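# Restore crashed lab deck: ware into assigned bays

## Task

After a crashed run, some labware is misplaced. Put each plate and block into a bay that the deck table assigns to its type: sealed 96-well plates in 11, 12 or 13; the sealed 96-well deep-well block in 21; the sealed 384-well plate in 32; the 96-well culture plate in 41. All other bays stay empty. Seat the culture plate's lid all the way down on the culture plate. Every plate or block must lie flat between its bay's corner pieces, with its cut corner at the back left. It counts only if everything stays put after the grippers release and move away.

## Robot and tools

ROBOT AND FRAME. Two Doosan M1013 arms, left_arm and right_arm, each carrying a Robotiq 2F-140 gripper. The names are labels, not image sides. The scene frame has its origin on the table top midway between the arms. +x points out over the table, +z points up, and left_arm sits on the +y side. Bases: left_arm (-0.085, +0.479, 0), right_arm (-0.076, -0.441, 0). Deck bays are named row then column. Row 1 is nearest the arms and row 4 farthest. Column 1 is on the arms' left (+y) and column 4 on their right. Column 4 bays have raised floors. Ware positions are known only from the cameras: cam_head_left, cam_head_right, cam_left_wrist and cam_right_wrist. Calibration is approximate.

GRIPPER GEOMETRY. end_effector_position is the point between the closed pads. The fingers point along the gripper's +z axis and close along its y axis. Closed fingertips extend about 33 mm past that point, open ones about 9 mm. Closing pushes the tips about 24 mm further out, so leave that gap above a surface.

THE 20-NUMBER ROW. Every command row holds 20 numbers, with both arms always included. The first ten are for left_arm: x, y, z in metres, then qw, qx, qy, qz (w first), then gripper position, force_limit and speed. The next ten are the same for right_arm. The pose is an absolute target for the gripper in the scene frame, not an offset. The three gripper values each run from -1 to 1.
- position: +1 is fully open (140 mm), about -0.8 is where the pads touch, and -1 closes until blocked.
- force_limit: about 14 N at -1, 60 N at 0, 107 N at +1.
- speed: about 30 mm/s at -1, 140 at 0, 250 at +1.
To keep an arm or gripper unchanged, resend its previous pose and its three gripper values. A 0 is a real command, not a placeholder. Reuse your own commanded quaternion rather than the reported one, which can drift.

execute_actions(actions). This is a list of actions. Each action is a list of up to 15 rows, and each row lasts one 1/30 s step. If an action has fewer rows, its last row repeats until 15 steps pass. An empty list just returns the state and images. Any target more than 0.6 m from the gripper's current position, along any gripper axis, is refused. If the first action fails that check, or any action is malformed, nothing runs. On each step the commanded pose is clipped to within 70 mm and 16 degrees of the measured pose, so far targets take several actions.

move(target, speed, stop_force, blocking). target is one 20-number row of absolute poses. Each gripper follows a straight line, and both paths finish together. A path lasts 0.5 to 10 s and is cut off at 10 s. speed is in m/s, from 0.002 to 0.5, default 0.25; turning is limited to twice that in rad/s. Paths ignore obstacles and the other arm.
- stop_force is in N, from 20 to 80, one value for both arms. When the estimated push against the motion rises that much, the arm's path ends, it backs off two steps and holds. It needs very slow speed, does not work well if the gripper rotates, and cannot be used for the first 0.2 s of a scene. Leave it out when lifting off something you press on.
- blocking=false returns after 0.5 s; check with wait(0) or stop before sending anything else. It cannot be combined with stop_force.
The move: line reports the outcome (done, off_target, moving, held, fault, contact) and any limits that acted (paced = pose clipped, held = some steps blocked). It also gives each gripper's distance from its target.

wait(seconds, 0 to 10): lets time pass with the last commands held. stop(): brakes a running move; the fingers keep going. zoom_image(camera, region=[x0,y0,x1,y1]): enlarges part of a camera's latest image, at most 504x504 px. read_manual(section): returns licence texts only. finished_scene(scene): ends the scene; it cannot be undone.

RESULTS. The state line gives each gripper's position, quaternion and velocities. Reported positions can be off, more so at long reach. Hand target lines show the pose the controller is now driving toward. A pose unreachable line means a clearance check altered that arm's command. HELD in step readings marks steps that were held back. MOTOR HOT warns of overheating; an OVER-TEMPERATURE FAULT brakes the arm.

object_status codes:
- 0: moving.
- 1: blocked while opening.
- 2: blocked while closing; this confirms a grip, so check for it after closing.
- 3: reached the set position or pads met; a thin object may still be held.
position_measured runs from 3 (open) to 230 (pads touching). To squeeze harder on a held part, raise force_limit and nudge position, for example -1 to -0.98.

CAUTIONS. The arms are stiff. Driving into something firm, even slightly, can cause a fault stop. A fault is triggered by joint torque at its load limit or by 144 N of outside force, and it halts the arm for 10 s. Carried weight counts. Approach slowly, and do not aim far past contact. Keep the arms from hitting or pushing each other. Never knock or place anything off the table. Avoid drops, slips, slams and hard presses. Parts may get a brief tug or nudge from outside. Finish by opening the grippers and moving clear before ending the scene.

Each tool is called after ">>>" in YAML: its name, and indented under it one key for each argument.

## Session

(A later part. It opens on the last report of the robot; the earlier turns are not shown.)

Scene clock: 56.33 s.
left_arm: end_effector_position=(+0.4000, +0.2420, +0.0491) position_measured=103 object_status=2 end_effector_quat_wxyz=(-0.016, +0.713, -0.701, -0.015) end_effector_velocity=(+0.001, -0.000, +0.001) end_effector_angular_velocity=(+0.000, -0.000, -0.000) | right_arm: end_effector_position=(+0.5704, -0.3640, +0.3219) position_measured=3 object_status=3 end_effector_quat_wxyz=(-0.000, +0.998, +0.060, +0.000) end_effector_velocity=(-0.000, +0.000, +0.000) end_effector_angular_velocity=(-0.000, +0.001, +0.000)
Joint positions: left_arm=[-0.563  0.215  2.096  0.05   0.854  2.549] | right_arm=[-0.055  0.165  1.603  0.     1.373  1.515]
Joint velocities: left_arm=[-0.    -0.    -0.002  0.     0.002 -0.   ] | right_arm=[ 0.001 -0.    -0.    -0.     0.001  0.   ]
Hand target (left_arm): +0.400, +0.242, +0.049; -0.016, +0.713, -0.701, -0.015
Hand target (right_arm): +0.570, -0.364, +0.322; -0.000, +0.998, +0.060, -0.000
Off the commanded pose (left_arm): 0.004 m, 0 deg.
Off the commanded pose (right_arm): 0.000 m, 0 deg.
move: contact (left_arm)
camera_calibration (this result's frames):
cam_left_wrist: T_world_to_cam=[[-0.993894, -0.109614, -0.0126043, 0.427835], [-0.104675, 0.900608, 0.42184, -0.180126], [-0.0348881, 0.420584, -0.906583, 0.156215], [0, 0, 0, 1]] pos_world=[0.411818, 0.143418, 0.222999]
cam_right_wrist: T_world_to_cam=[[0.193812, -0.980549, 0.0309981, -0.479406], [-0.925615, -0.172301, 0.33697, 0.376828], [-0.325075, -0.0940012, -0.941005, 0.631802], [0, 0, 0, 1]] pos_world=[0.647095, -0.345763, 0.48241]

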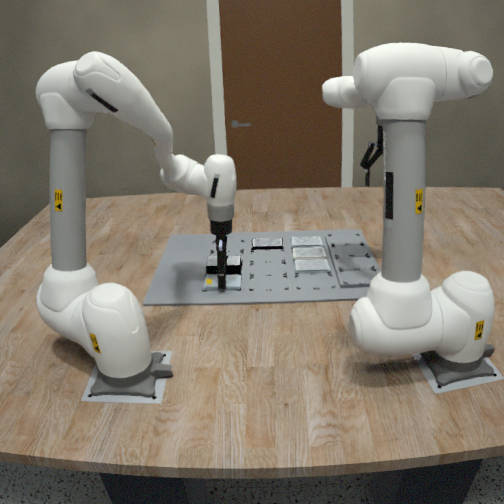

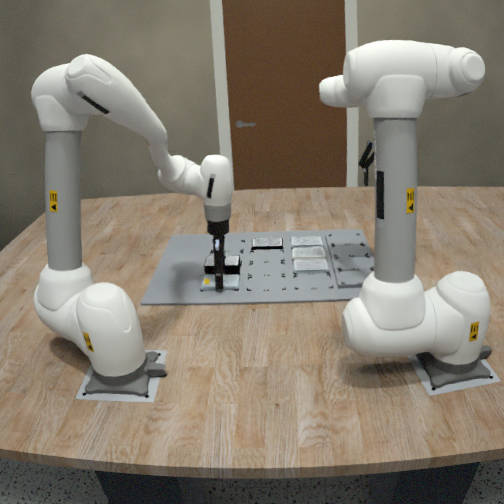

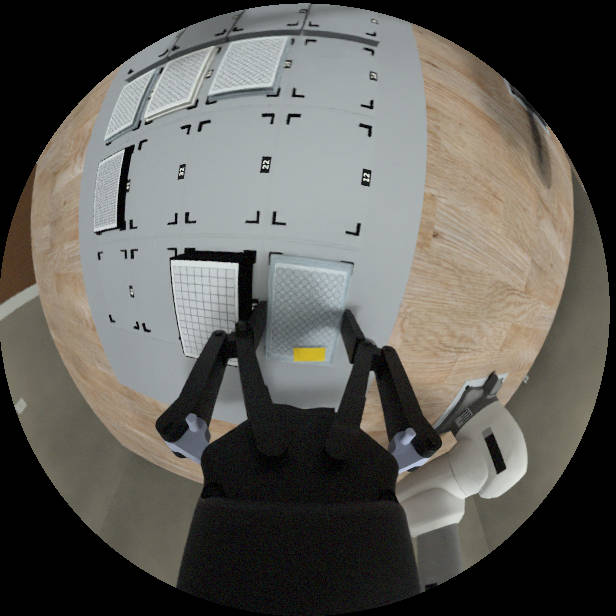

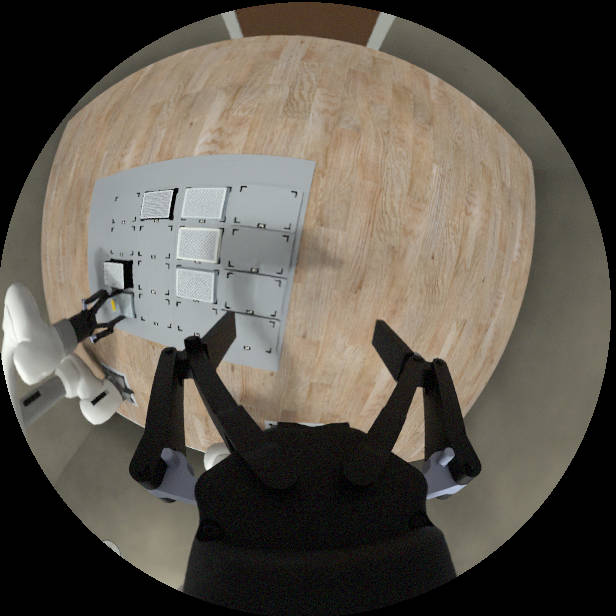

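Ambiguous; release and look.

>>> move:
  target: [0.400,0.242,0.0495,-0.0156,0.7131,-0.7007,-0.0153,0.32,-0.5,-0.8,0.5704,-0.364,0.3219,0,0.998,0.06,0,1,0,0]
  speed: 0.005

>>> move:
  target: [0.400,0.242,0.11,-0.0156,0.7131,-0.7007,-0.0153,0.32,-0.5,-0.8,0.5704,-0.364,0.3219,0,0.998,0.06,0,1,0,0]
  speed: 0.05

>>> move:
  target: [0.389,0.40,0.13,0,0.7133,-0.7009,0,0.32,-0.5,-0.8,0.5704,-0.364,0.3219,0,0.998,0.06,0,1,0,0]
  speed: 0.15

>>> zoom_image:
  camera: "cam_left_wrist"
  region: [180,150,420,390]

>>> zoom_image:
  camera: "cam_head_left"
  region: [190,245,270,305]

Scene clock: 57.40 s.
left_arm: end_effector_position=(+0.4000, +0.2420, +0.0495) position_measured=89 object_status=3 end_effector_quat_wxyz=(-0.016, +0.713, -0.701, -0.015) end_effector_velocity=(+0.000, +0.000, +0.000) end_effector_angular_velocity=(+0.000, -0.001, -0.001) | right_arm: end_effector_position=(+0.5704, -0.3640, +0.3219) position_measured=3 object_status=3 end_effector_quat_wxyz=(-0.000, +0.998, +0.060, -0.000) end_effector_velocity=(+0.000, +0.000, +0.000) end_effector_angular_velocity=(+0.000, -0.001, -0.001)
Joint positions: left_arm=[-0.563  0.214  2.096  0.05   0.855  2.549] | right_arm=[-0.055  0.165  1.603  0.     1.373  1.515]
Joint velocities: left_arm=[ 0.    -0.     0.     0.001 -0.001  0.001] | right_arm=[ 0.    -0.    -0.     0.    -0.     0.001]
Hand target (left_arm): +0.400, +0.242, +0.050; -0.016, +0.713, -0.701, -0.015
Hand target (right_arm): +0.570, -0.364, +0.322; -0.000, +0.998, +0.060, -0.000
Off the commanded pose (left_arm): 0.000 m, 0 deg.
Off the commanded pose (right_arm): 0.000 m, 0 deg.
move: done
camera_calibration (this result's frames):
cam_left_wrist: T_world_to_cam=[[-0.99389, -0.109642, -0.0126706, 0.427874], [-0.104729, 0.900609, 0.421823, -0.180267], [-0.0348383, 0.420573, -0.90659, 0.15657], [0, 0, 0, 1]] pos_world=[0.411835, 0.143414, 0.223407]
cam_right_wrist: T_world_to_cam=[[0.193812, -0.980549, 0.030998, -0.479406], [-0.925615, -0.172301, 0.33697, 0.376828], [-0.325075, -0.0940011, -0.941005, 0.631802], [0, 0, 0, 1]] pos_world=[0.647095, -0.345763, 0.48241]

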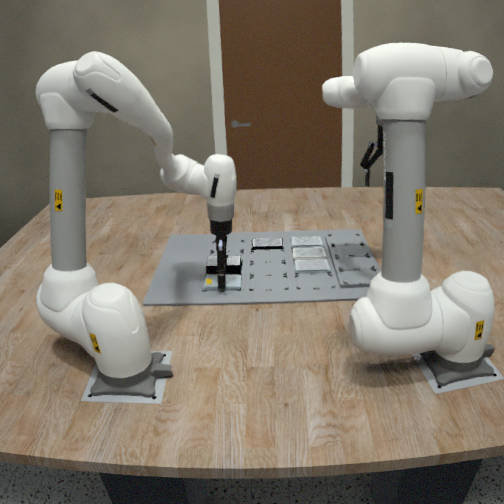

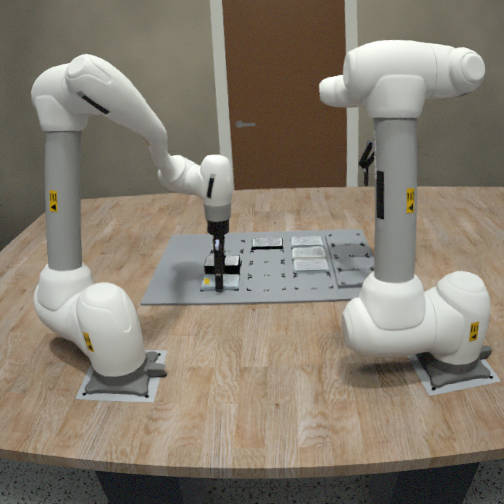

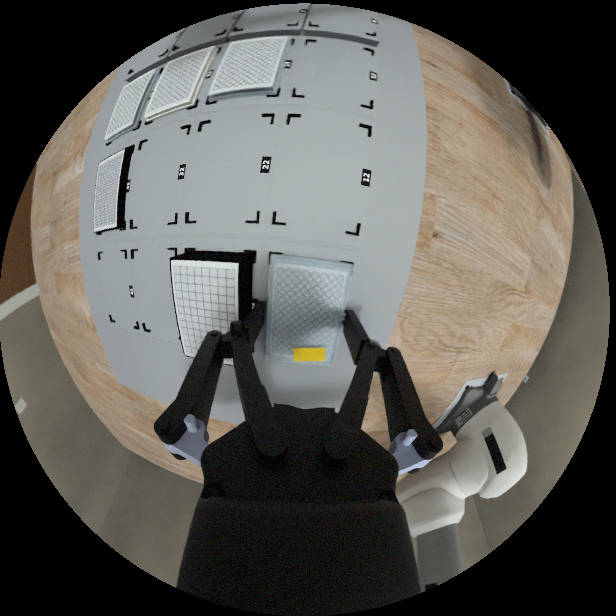

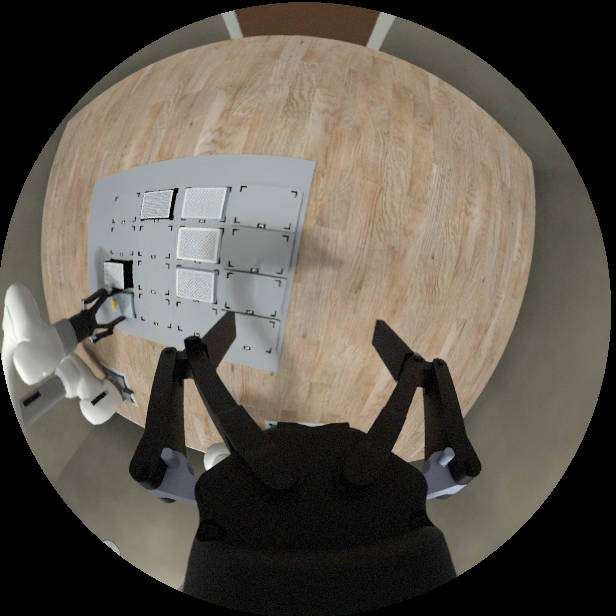

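Scene clock: 58.87 s.
left_arm: end_effector_position=(+0.4000, +0.2420, +0.1101) position_measured=89 object_status=3 end_effector_quat_wxyz=(-0.016, +0.713, -0.701, -0.015) end_effector_velocity=(+0.000, -0.000, +0.000) end_effector_angular_velocity=(-0.001, -0.000, +0.002) | right_arm: end_effector_position=(+0.5704, -0.3640, +0.3219) position_measured=3 object_status=3 end_effector_quat_wxyz=(-0.000, +0.998, +0.060, +0.000) end_effector_velocity=(+0.000, -0.000, +0.000) end_effector_angular_velocity=(+0.000, -0.001, +0.001)
Joint positions: left_arm=[-0.563  0.144  2.044  0.045  0.976  2.556] | right_arm=[-0.055  0.165  1.603  0.     1.373  1.515]
Joint velocities: left_arm=[ 0.    -0.    -0.    -0.001  0.    -0.001] | right_arm=[-0.    -0.     0.     0.    -0.001 -0.001]
Hand target (left_arm): +0.400, +0.242, +0.110; -0.016, +0.713, -0.701, -0.015
Hand target (right_arm): +0.570, -0.364, +0.322; -0.000, +0.998, +0.060, -0.000
Off the commanded pose (left_arm): 0.000 m, 0 deg.
Off the commanded pose (right_arm): 0.000 m, 0 deg.
move: done
camera_calibration (this result's frames):
cam_left_wrist: T_world_to_cam=[[-0.993906, -0.10951, -0.0126154, 0.428613], [-0.104592, 0.900688, 0.421688, -0.205814], [-0.0348167, 0.420438, -0.906653, 0.211533], [0, 0, 0, 1]] pos_world=[0.411839, 0.143375, 0.283984]
cam_right_wrist: T_world_to_cam=[[0.193812, -0.980549, 0.0309981, -0.479406], [-0.925615, -0.172301, 0.33697, 0.376828], [-0.325075, -0.0940011, -0.941005, 0.631802], [0, 0, 0, 1]] pos_world=[0.647095, -0.345763, 0.48241]

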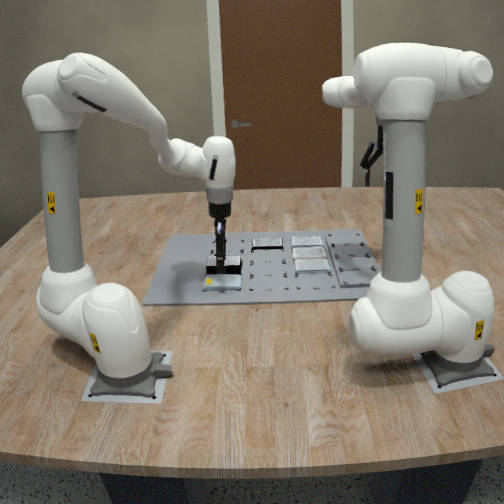

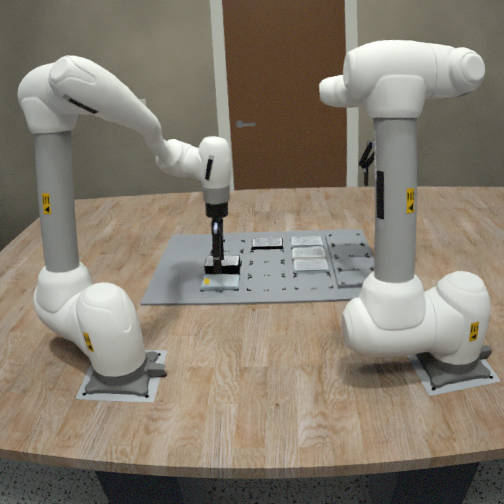

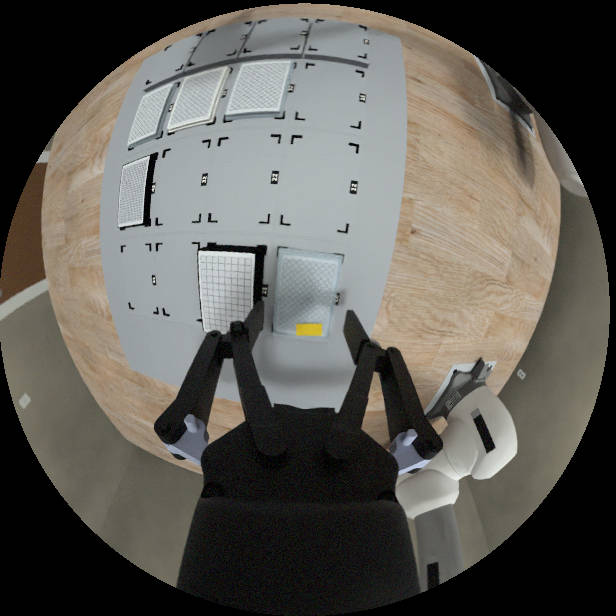

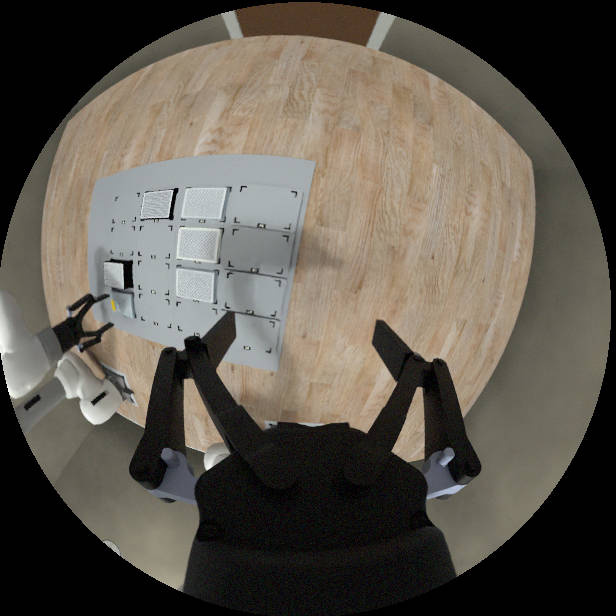

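Scene clock: 60.27 s.
left_arm: end_effector_position=(+0.3893, +0.4002, +0.1301) position_measured=89 object_status=3 end_effector_quat_wxyz=(+0.000, +0.713, -0.701, +0.000) end_effector_velocity=(-0.000, +0.000, +0.000) end_effector_angular_velocity=(-0.000, +0.000, +0.001) | right_arm: end_effector_position=(+0.5704, -0.3640, +0.3219) position_measured=3 object_status=3 end_effector_quat_wxyz=(-0.000, +0.998, +0.060, +0.000) end_effector_velocity=(+0.000, -0.000, -0.000) end_effector_angular_velocity=(+0.000, -0.001, -0.000)
Joint positions: left_arm=[-0.257  0.022  2.136 -0.     0.983  2.888] | right_arm=[-0.055  0.165  1.603  0.     1.373  1.515]
Joint velocities: left_arm=[ 0.    -0.    -0.    -0.     0.001 -0.001] | right_arm=[-0.     0.    -0.     0.    -0.001 -0.   ]
Hand target (left_arm): +0.389, +0.400, +0.130; +0.000, +0.713, -0.701, +0.000
Hand target (right_arm): +0.570, -0.364, +0.322; -0.000, +0.998, +0.060, -0.000
Off the commanded pose (left_arm): 0.000 m, 0 deg.
Off the commanded pose (right_arm): 0.000 m, 0 deg.
move: done
camera_calibration (this result's frames):
cam_left_wrist: T_world_to_cam=[[-0.993895, -0.110046, -0.00791107, 0.435112], [-0.104712, 0.91827, 0.381858, -0.35972], [-0.0347574, 0.380355, -0.924187, 0.181124], [0, 0, 0, 1]] pos_world=[0.401084, 0.309311, 0.308197]
cam_right_wrist: T_world_to_cam=[[0.193812, -0.980549, 0.0309981, -0.479406], [-0.925615, -0.172301, 0.33697, 0.376828], [-0.325075, -0.0940012, -0.941005, 0.631802], [0, 0, 0, 1]] pos_world=[0.647095, -0.345763, 0.48241]

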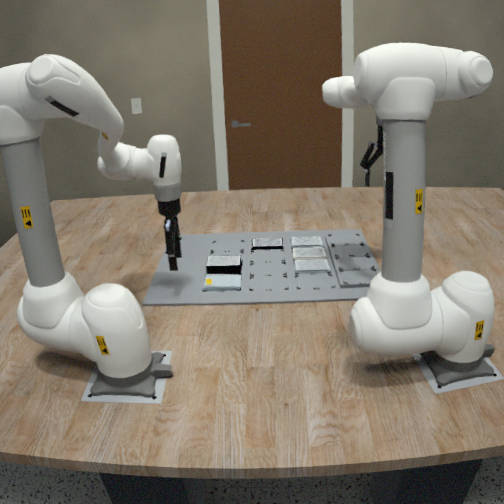

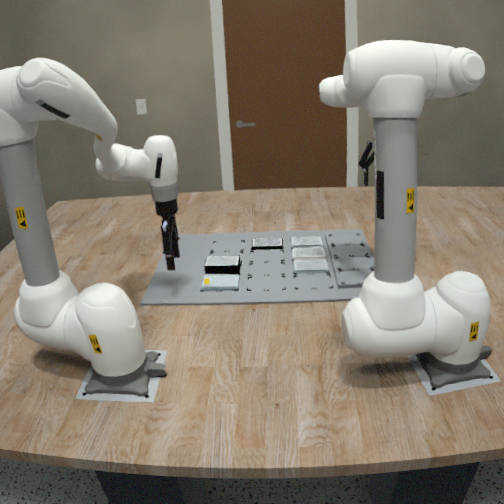

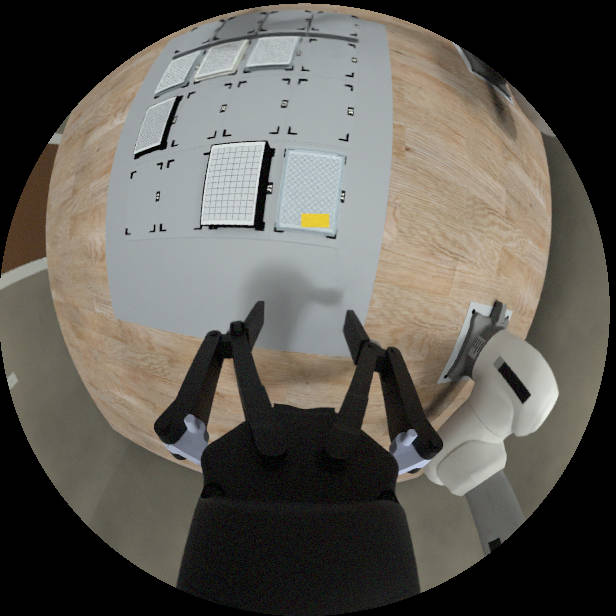

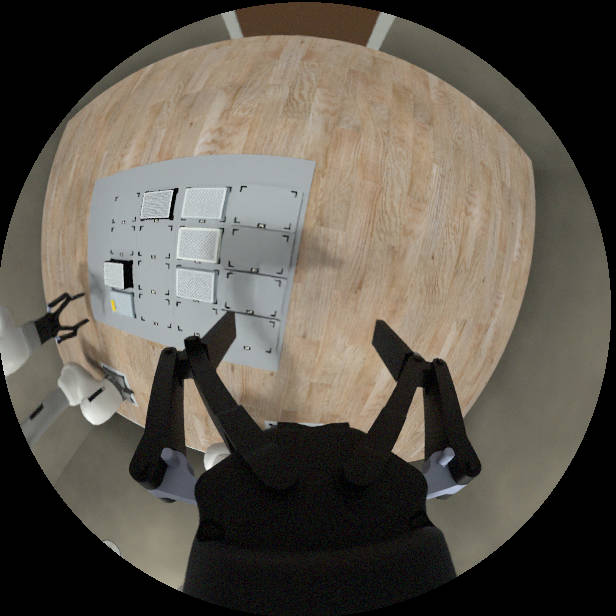

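Region (180, 150, 420, 390) of cam_left_wrist's 616x616 image, scaled by 2.100, with more detail than that image has.

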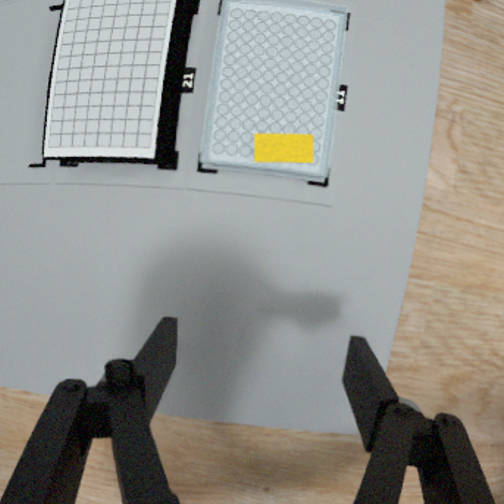

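Region (190, 245, 270, 305) of cam_head_left's 504x504 image, scaled by 6.300, with more detail than that image has; it fills the top 378 rows of this view, and the rest is white.

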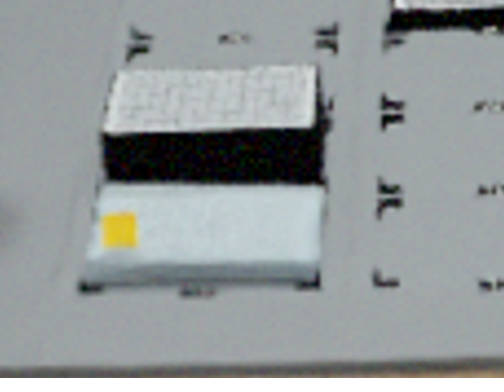

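>>> zoom_image:
  camera: "cam_left_wrist"
  region: [255,135,365,245]

Region (255, 135, 365, 245) of cam_left_wrist's 616x616 image, scaled by 4.582, with more detail than that image has.

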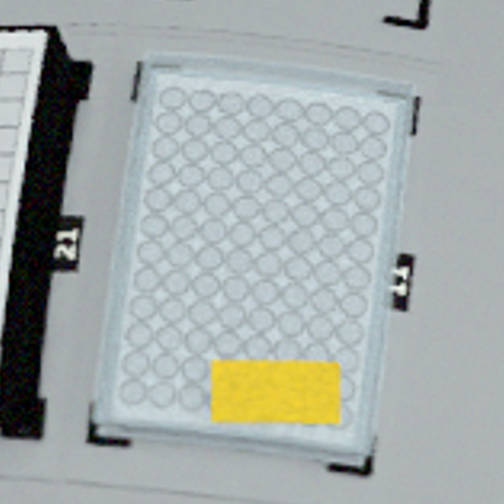

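>>> move:
  target: [0.400,0.29,0.085,0,0.7133,-0.7009,0,-1,-0.5,0,0.5704,-0.364,0.3219,0,0.998,0.06,0,1,0,0]
  speed: 0.1

>>> move:
  target: [0.400,0.29,0.055,0,0.7133,-0.7009,0,-1,-0.5,0,0.5704,-0.364,0.3219,0,0.998,0.06,0,1,0,0]
  speed: 0.006
  stop_force: 20

>>> move:
  target: [0.400,0.29,0.075,0,0.7133,-0.7009,0,-1,-0.5,0,0.5704,-0.364,0.3219,0,0.998,0.06,0,1,0,0]
  speed: 0.03

>>> move:
  target: [0.400,0.20,0.075,0,0.7133,-0.7009,0,-1,-0.5,0,0.5704,-0.364,0.3219,0,0.998,0.06,0,1,0,0]
  speed: 0.08

>>> move:
  target: [0.400,0.20,0.055,0,0.7133,-0.7009,0,-1,-0.5,0,0.5704,-0.364,0.3219,0,0.998,0.06,0,1,0,0]
  speed: 0.006
  stop_force: 20

Scene clock: 62.57 s.
left_arm: end_effector_position=(+0.3998, +0.2899, +0.0849) position_measured=232 object_status=3 end_effector_quat_wxyz=(-0.000, +0.713, -0.701, -0.000) end_effector_velocity=(-0.000, +0.000, +0.000) end_effector_angular_velocity=(+0.000, +0.001, +0.001) | right_arm: end_effector_position=(+0.5704, -0.3640, +0.3219) position_measured=3 object_status=3 end_effector_quat_wxyz=(-0.000, +0.998, +0.060, +0.000) end_effector_velocity=(-0.000, -0.000, -0.000) end_effector_angular_velocity=(-0.000, +0.001, -0.000)
Joint positions: left_arm=[-0.459  0.134  2.113  0.     0.895  2.685] | right_arm=[-0.055  0.165  1.603  0.     1.373  1.515]
Joint velocities: left_arm=[ 0.001 -0.    -0.    -0.001  0.002  0.   ] | right_arm=[-0.  0. -0. -0.  0. -0.]
Hand target (left_arm): +0.400, +0.290, +0.085; -0.000, +0.713, -0.701, -0.000
Hand target (right_arm): +0.570, -0.364, +0.322; -0.000, +0.998, +0.060, -0.000
Off the commanded pose (left_arm): 0.000 m, 0 deg.
Off the commanded pose (right_arm): 0.000 m, 0 deg.
move: done
camera_calibration (this result's frames):
cam_left_wrist: T_world_to_cam=[[-0.993895, -0.110064, -0.00768278, 0.433023], [-0.10463, 0.918152, 0.382164, -0.240109], [-0.0350085, 0.380635, -0.924063, 0.181655], [0, 0, 0, 1]] pos_world=[0.411617, 0.198973, 0.262948]
cam_right_wrist: T_world_to_cam=[[0.193812, -0.980549, 0.0309983, -0.479406], [-0.925615, -0.172301, 0.33697, 0.376828], [-0.325075, -0.0940013, -0.941005, 0.631802], [0, 0, 0, 1]] pos_world=[0.647095, -0.345763, 0.48241]

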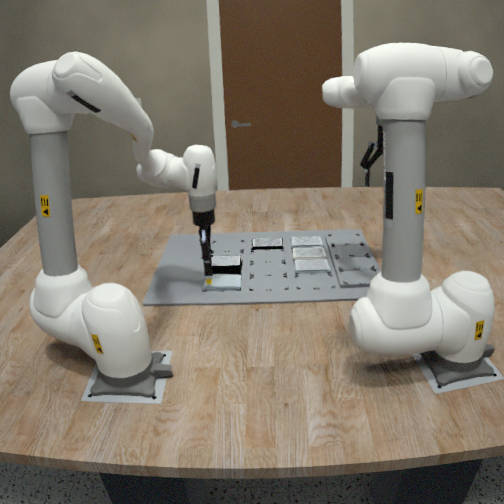

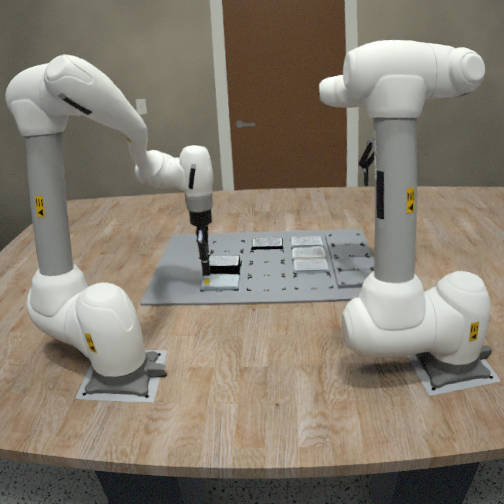

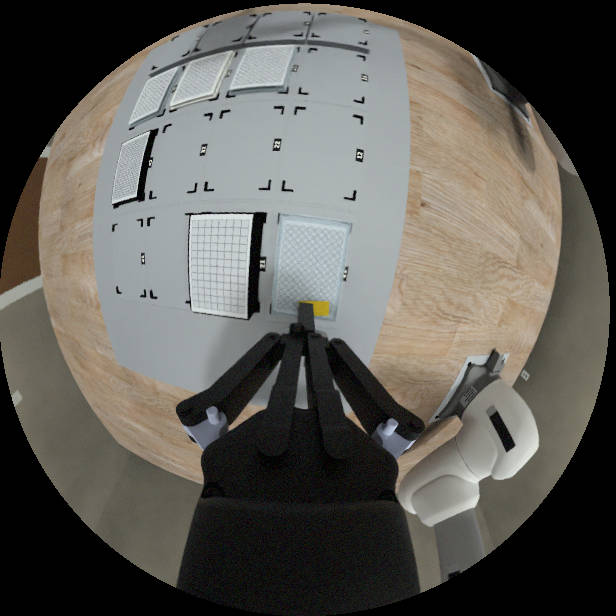

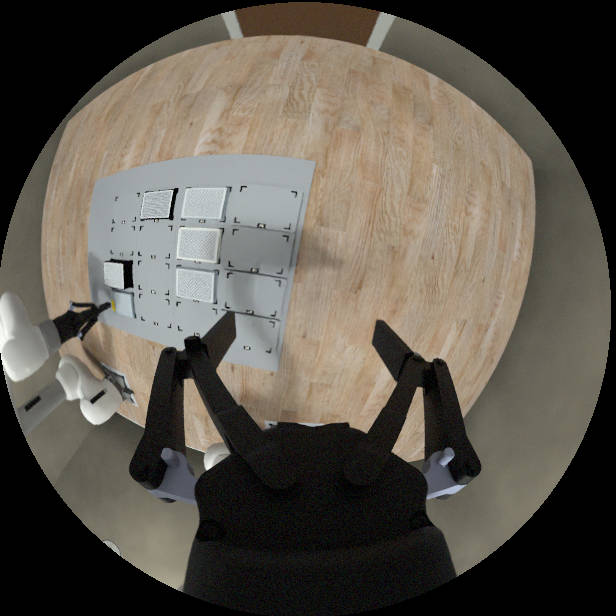

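Scene clock: 66.40 s.
left_arm: end_effector_position=(+0.3999, +0.2900, +0.0638) position_measured=232 object_status=3 end_effector_quat_wxyz=(-0.000, +0.713, -0.701, -0.000) end_effector_velocity=(-0.001, +0.000, -0.000) end_effector_angular_velocity=(+0.000, +0.003, +0.000) | right_arm: end_effector_position=(+0.5704, -0.3640, +0.3219) position_measured=3 object_status=3 end_effector_quat_wxyz=(-0.000, +0.998, +0.060, +0.000) end_effector_velocity=(-0.000, -0.000, +0.000) end_effector_angular_velocity=(-0.000, +0.000, -0.000)
Joint positions: left_arm=[-0.459  0.159  2.131  0.     0.852  2.686] | right_arm=[-0.055  0.165  1.603  0.     1.373  1.515]
Joint velocities: left_arm=[-0.    -0.001  0.001 -0.001  0.002  0.   ] | right_arm=[-0.    -0.    -0.    -0.     0.001 -0.   ]
Hand target (left_arm): +0.400, +0.290, +0.064; -0.000, +0.713, -0.701, +0.000
Hand target (right_arm): +0.570, -0.364, +0.322; -0.000, +0.998, +0.060, -0.000
Off the commanded pose (left_arm): 0.009 m, 0 deg.
Off the commanded pose (right_arm): 0.000 m, 0 deg.
move: contact (left_arm)
camera_calibration (this result's frames):
cam_left_wrist: T_world_to_cam=[[-0.993895, -0.110058, -0.00773837, 0.43304], [-0.104647, 0.918163, 0.382134, -0.232111], [-0.0349518, 0.380611, -0.924074, 0.162079], [0, 0, 0, 1]] pos_world=[0.411771, 0.199086, 0.241822]
cam_right_wrist: T_world_to_cam=[[0.193812, -0.980549, 0.0309982, -0.479406], [-0.925615, -0.172301, 0.33697, 0.376828], [-0.325075, -0.0940012, -0.941005, 0.631802], [0, 0, 0, 1]] pos_world=[0.647095, -0.345763, 0.48241]

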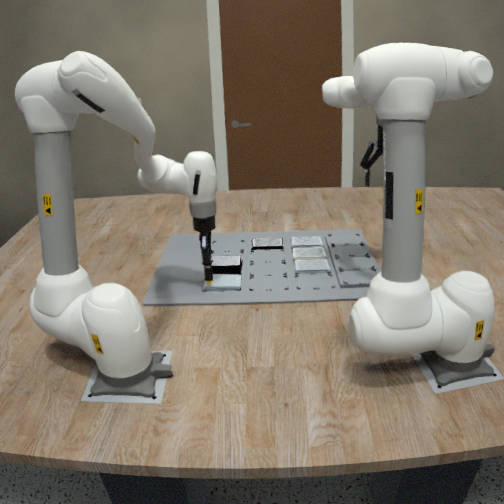

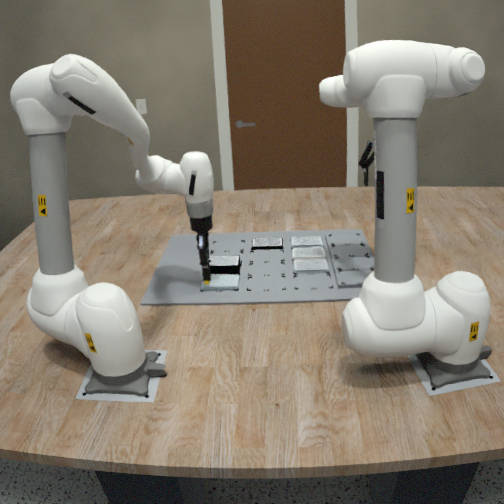

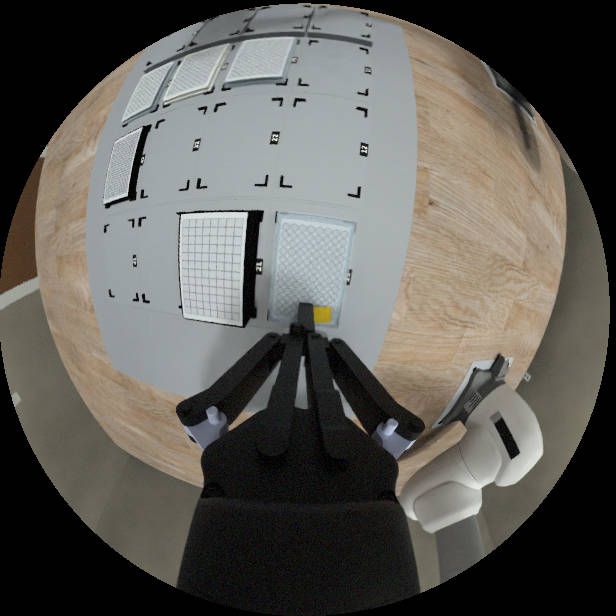

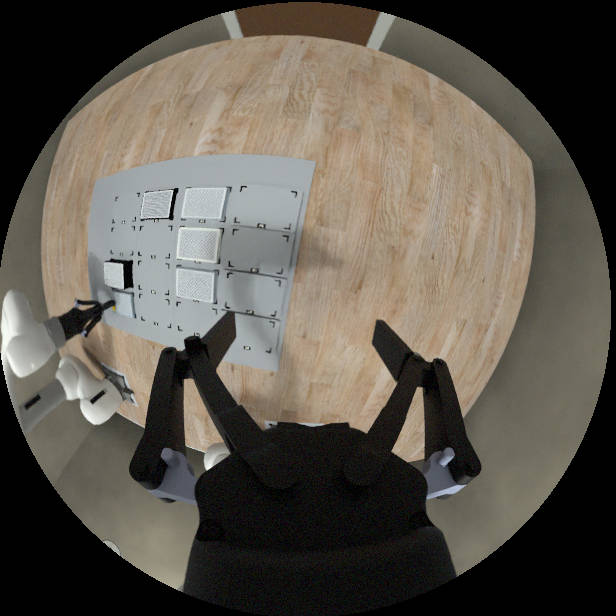

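Scene clock: 67.10 s.
left_arm: end_effector_position=(+0.4000, +0.2900, +0.0750) position_measured=232 object_status=3 end_effector_quat_wxyz=(+0.000, +0.713, -0.701, -0.000) end_effector_velocity=(+0.000, +0.001, -0.000) end_effector_angular_velocity=(+0.001, -0.001, +0.000) | right_arm: end_effector_position=(+0.5704, -0.3640, +0.3219) position_measured=3 object_status=3 end_effector_quat_wxyz=(-0.000, +0.998, +0.060, +0.000) end_effector_velocity=(+0.000, -0.000, +0.000) end_effector_angular_velocity=(+0.000, -0.001, -0.002)
Joint positions: left_arm=[-0.459  0.146  2.121 -0.     0.875  2.686] | right_arm=[-0.055  0.165  1.603  0.     1.373  1.515]
Joint velocities: left_arm=[ 0.     0.001  0.     0.002 -0.001 -0.001] | right_arm=[-0.    -0.     0.     0.    -0.001  0.002]
Hand target (left_arm): +0.400, +0.290, +0.075; +0.000, +0.713, -0.701, +0.000
Hand target (right_arm): +0.570, -0.364, +0.322; -0.000, +0.998, +0.060, -0.000
Off the commanded pose (left_arm): 0.000 m, 0 deg.
Off the commanded pose (right_arm): 0.000 m, 0 deg.
move: done
camera_calibration (this result's frames):
cam_left_wrist: T_world_to_cam=[[-0.993898, -0.110029, -0.00777487, 0.433202], [-0.104639, 0.918217, 0.382006, -0.236393], [-0.0348929, 0.380488, -0.924127, 0.172477], [0, 0, 0, 1]] pos_world=[0.411841, 0.199099, 0.253062]
cam_right_wrist: T_world_to_cam=[[0.193812, -0.980549, 0.0309983, -0.479406], [-0.925615, -0.172301, 0.33697, 0.376828], [-0.325075, -0.0940013, -0.941005, 0.631802], [0, 0, 0, 1]] pos_world=[0.647095, -0.345763, 0.48241]

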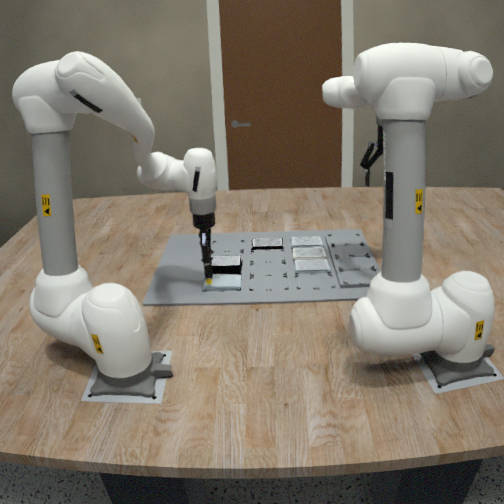

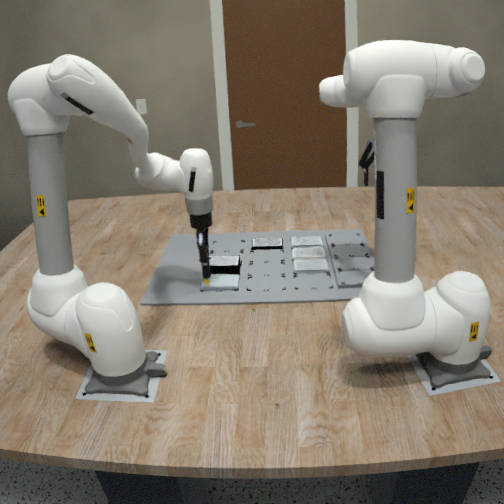

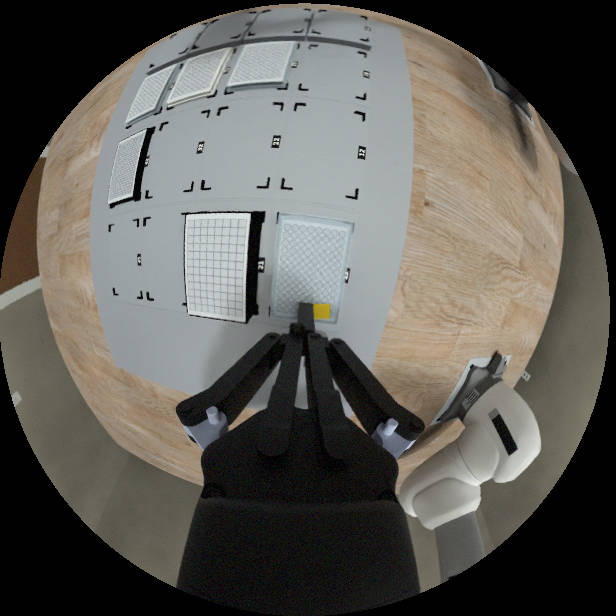

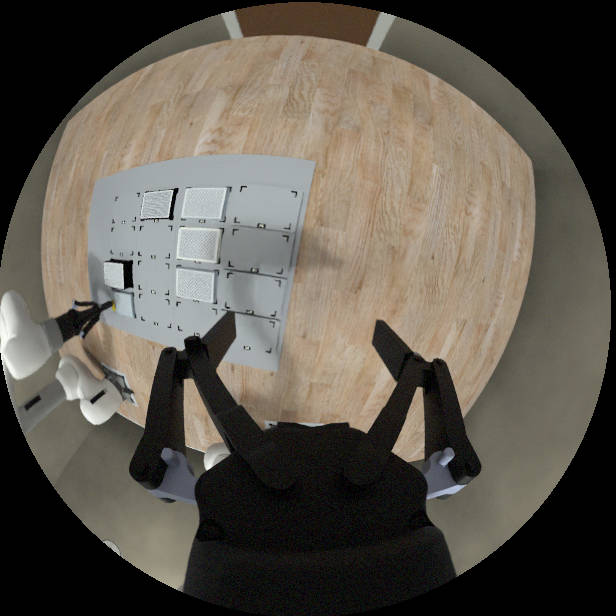

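Scene clock: 68.50 s.
left_arm: end_effector_position=(+0.3998, +0.1999, +0.0749) position_measured=232 object_status=3 end_effector_quat_wxyz=(+0.000, +0.713, -0.701, -0.000) end_effector_velocity=(+0.001, -0.000, +0.000) end_effector_angular_velocity=(-0.000, -0.001, +0.000) | right_arm: end_effector_position=(+0.5704, -0.3640, +0.3219) position_measured=3 object_status=3 end_effector_quat_wxyz=(-0.000, +0.998, +0.060, +0.000) end_effector_velocity=(+0.000, +0.000, -0.000) end_effector_angular_velocity=(+0.001, +0.000, -0.000)
Joint positions: left_arm=[-0.605  0.202  2.052 -0.     0.889  2.54 ] | right_arm=[-0.055  0.165  1.603  0.     1.373  1.515]
Joint velocities: left_arm=[ 0.     0.    -0.001  0.    -0.001 -0.   ] | right_arm=[-0.     0.     0.     0.001 -0.    -0.   ]
Hand target (left_arm): +0.400, +0.200, +0.075; +0.000, +0.713, -0.701, -0.000
Hand target (right_arm): +0.570, -0.364, +0.322; -0.000, +0.998, +0.060, -0.000
Off the commanded pose (left_arm): 0.000 m, 0 deg.
Off the commanded pose (right_arm): 0.000 m, 0 deg.
move: done
camera_calibration (this result's frames):
cam_left_wrist: T_world_to_cam=[[-0.993892, -0.110093, -0.00763417, 0.423071], [-0.104644, 0.918212, 0.382017, -0.15366], [-0.0350476, 0.380482, -0.924124, 0.206754], [0, 0, 0, 1]] pos_world=[0.411654, 0.109004, 0.252997]
cam_right_wrist: T_world_to_cam=[[0.193812, -0.980549, 0.0309982, -0.479406], [-0.925615, -0.172301, 0.33697, 0.376828], [-0.325075, -0.0940012, -0.941005, 0.631802], [0, 0, 0, 1]] pos_world=[0.647095, -0.345763, 0.48241]

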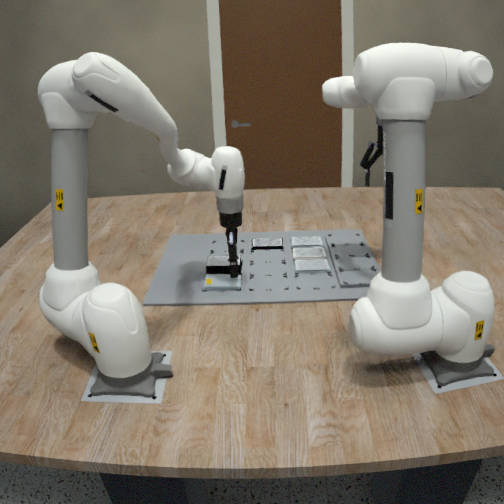

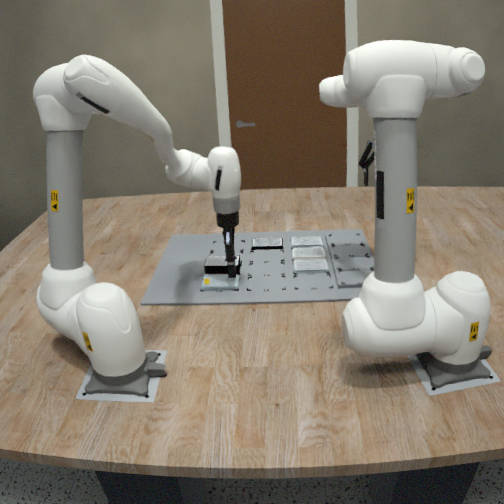

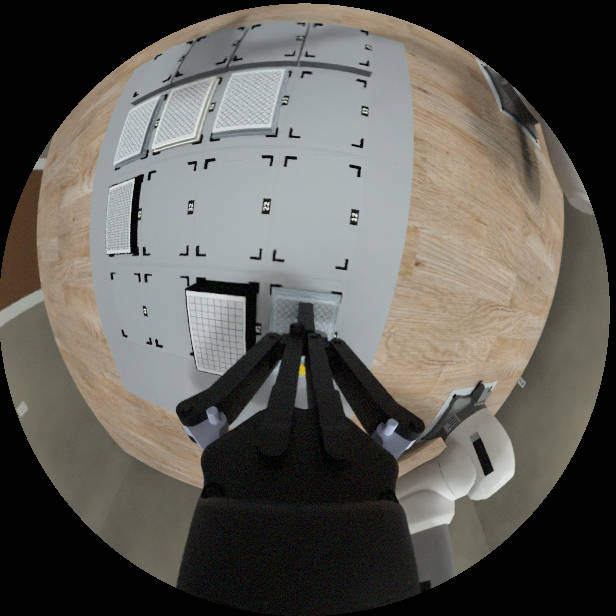

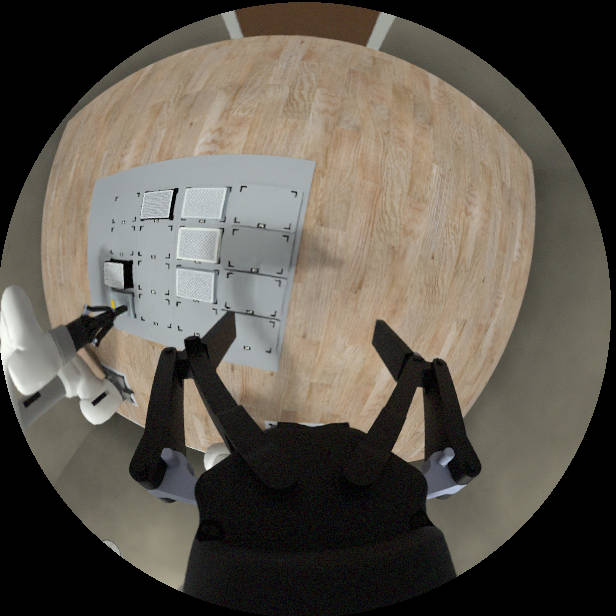

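Scene clock: 71.33 s.
left_arm: end_effector_position=(+0.3999, +0.2000, +0.0598) position_measured=232 object_status=3 end_effector_quat_wxyz=(+0.000, +0.713, -0.701, -0.000) end_effector_velocity=(-0.001, +0.000, +0.000) end_effector_angular_velocity=(+0.001, +0.001, -0.002) | right_arm: end_effector_position=(+0.5704, -0.3640, +0.3219) position_measured=3 object_status=3 end_effector_quat_wxyz=(-0.000, +0.998, +0.060, +0.000) end_effector_velocity=(+0.001, +0.000, -0.000) end_effector_angular_velocity=(+0.000, -0.002, +0.000)
Joint positions: left_arm=[-0.605  0.219  2.064 -0.     0.859  2.54 ] | right_arm=[-0.055  0.165  1.603  0.     1.373  1.515]
Joint velocities: left_arm=[-0.001 -0.001 -0.     0.     0.002  0.001] | right_arm=[ 0.     0.     0.     0.    -0.002 -0.   ]
Hand target (left_arm): +0.400, +0.200, +0.060; -0.000, +0.713, -0.701, +0.000
Hand target (right_arm): +0.570, -0.364, +0.322; -0.000, +0.998, +0.060, -0.000
Off the commanded pose (left_arm): 0.005 m, 0 deg.
Off the commanded pose (right_arm): 0.000 m, 0 deg.
move: contact (left_arm)
camera_calibration (this result's frames):
cam_left_wrist: T_world_to_cam=[[-0.993893, -0.110073, -0.00772988, 0.423121], [-0.104661, 0.918194, 0.382055, -0.147939], [-0.0349564, 0.380531, -0.924107, 0.192682], [0, 0, 0, 1]] pos_world=[0.41179, 0.109089, 0.23785]
cam_right_wrist: T_world_to_cam=[[0.193812, -0.980549, 0.0309983, -0.479406], [-0.925615, -0.172301, 0.33697, 0.376828], [-0.325075, -0.0940013, -0.941005, 0.631802], [0, 0, 0, 1]] pos_world=[0.647095, -0.345763, 0.48241]

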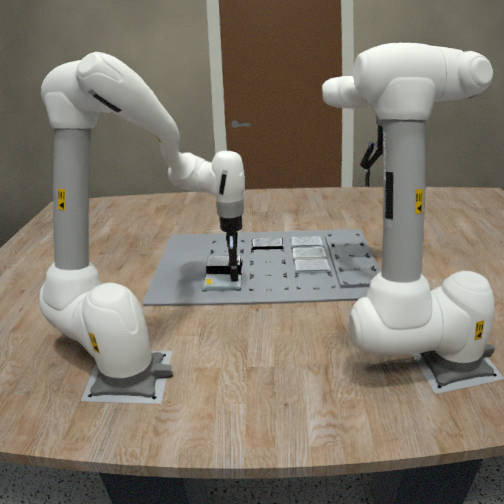

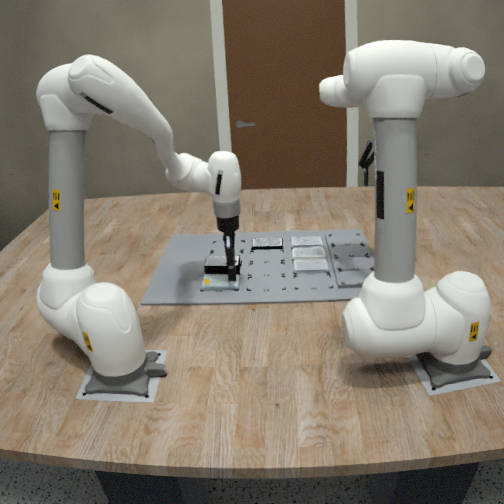

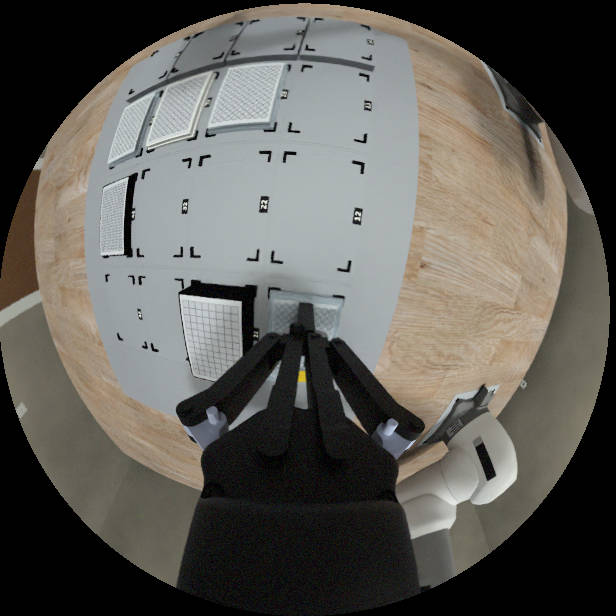

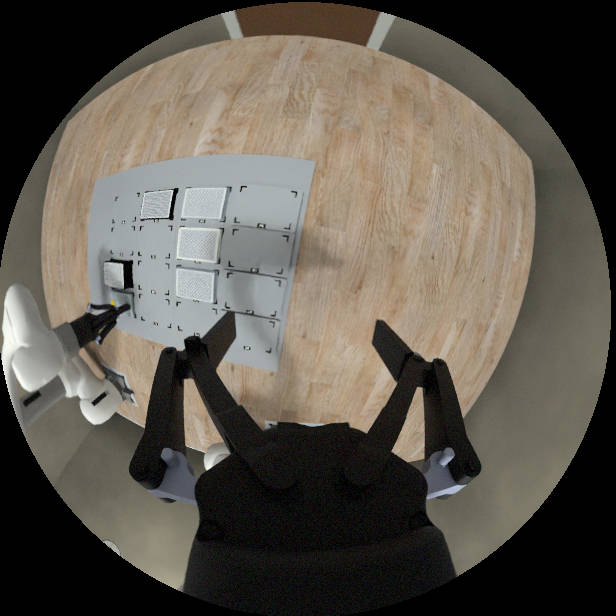

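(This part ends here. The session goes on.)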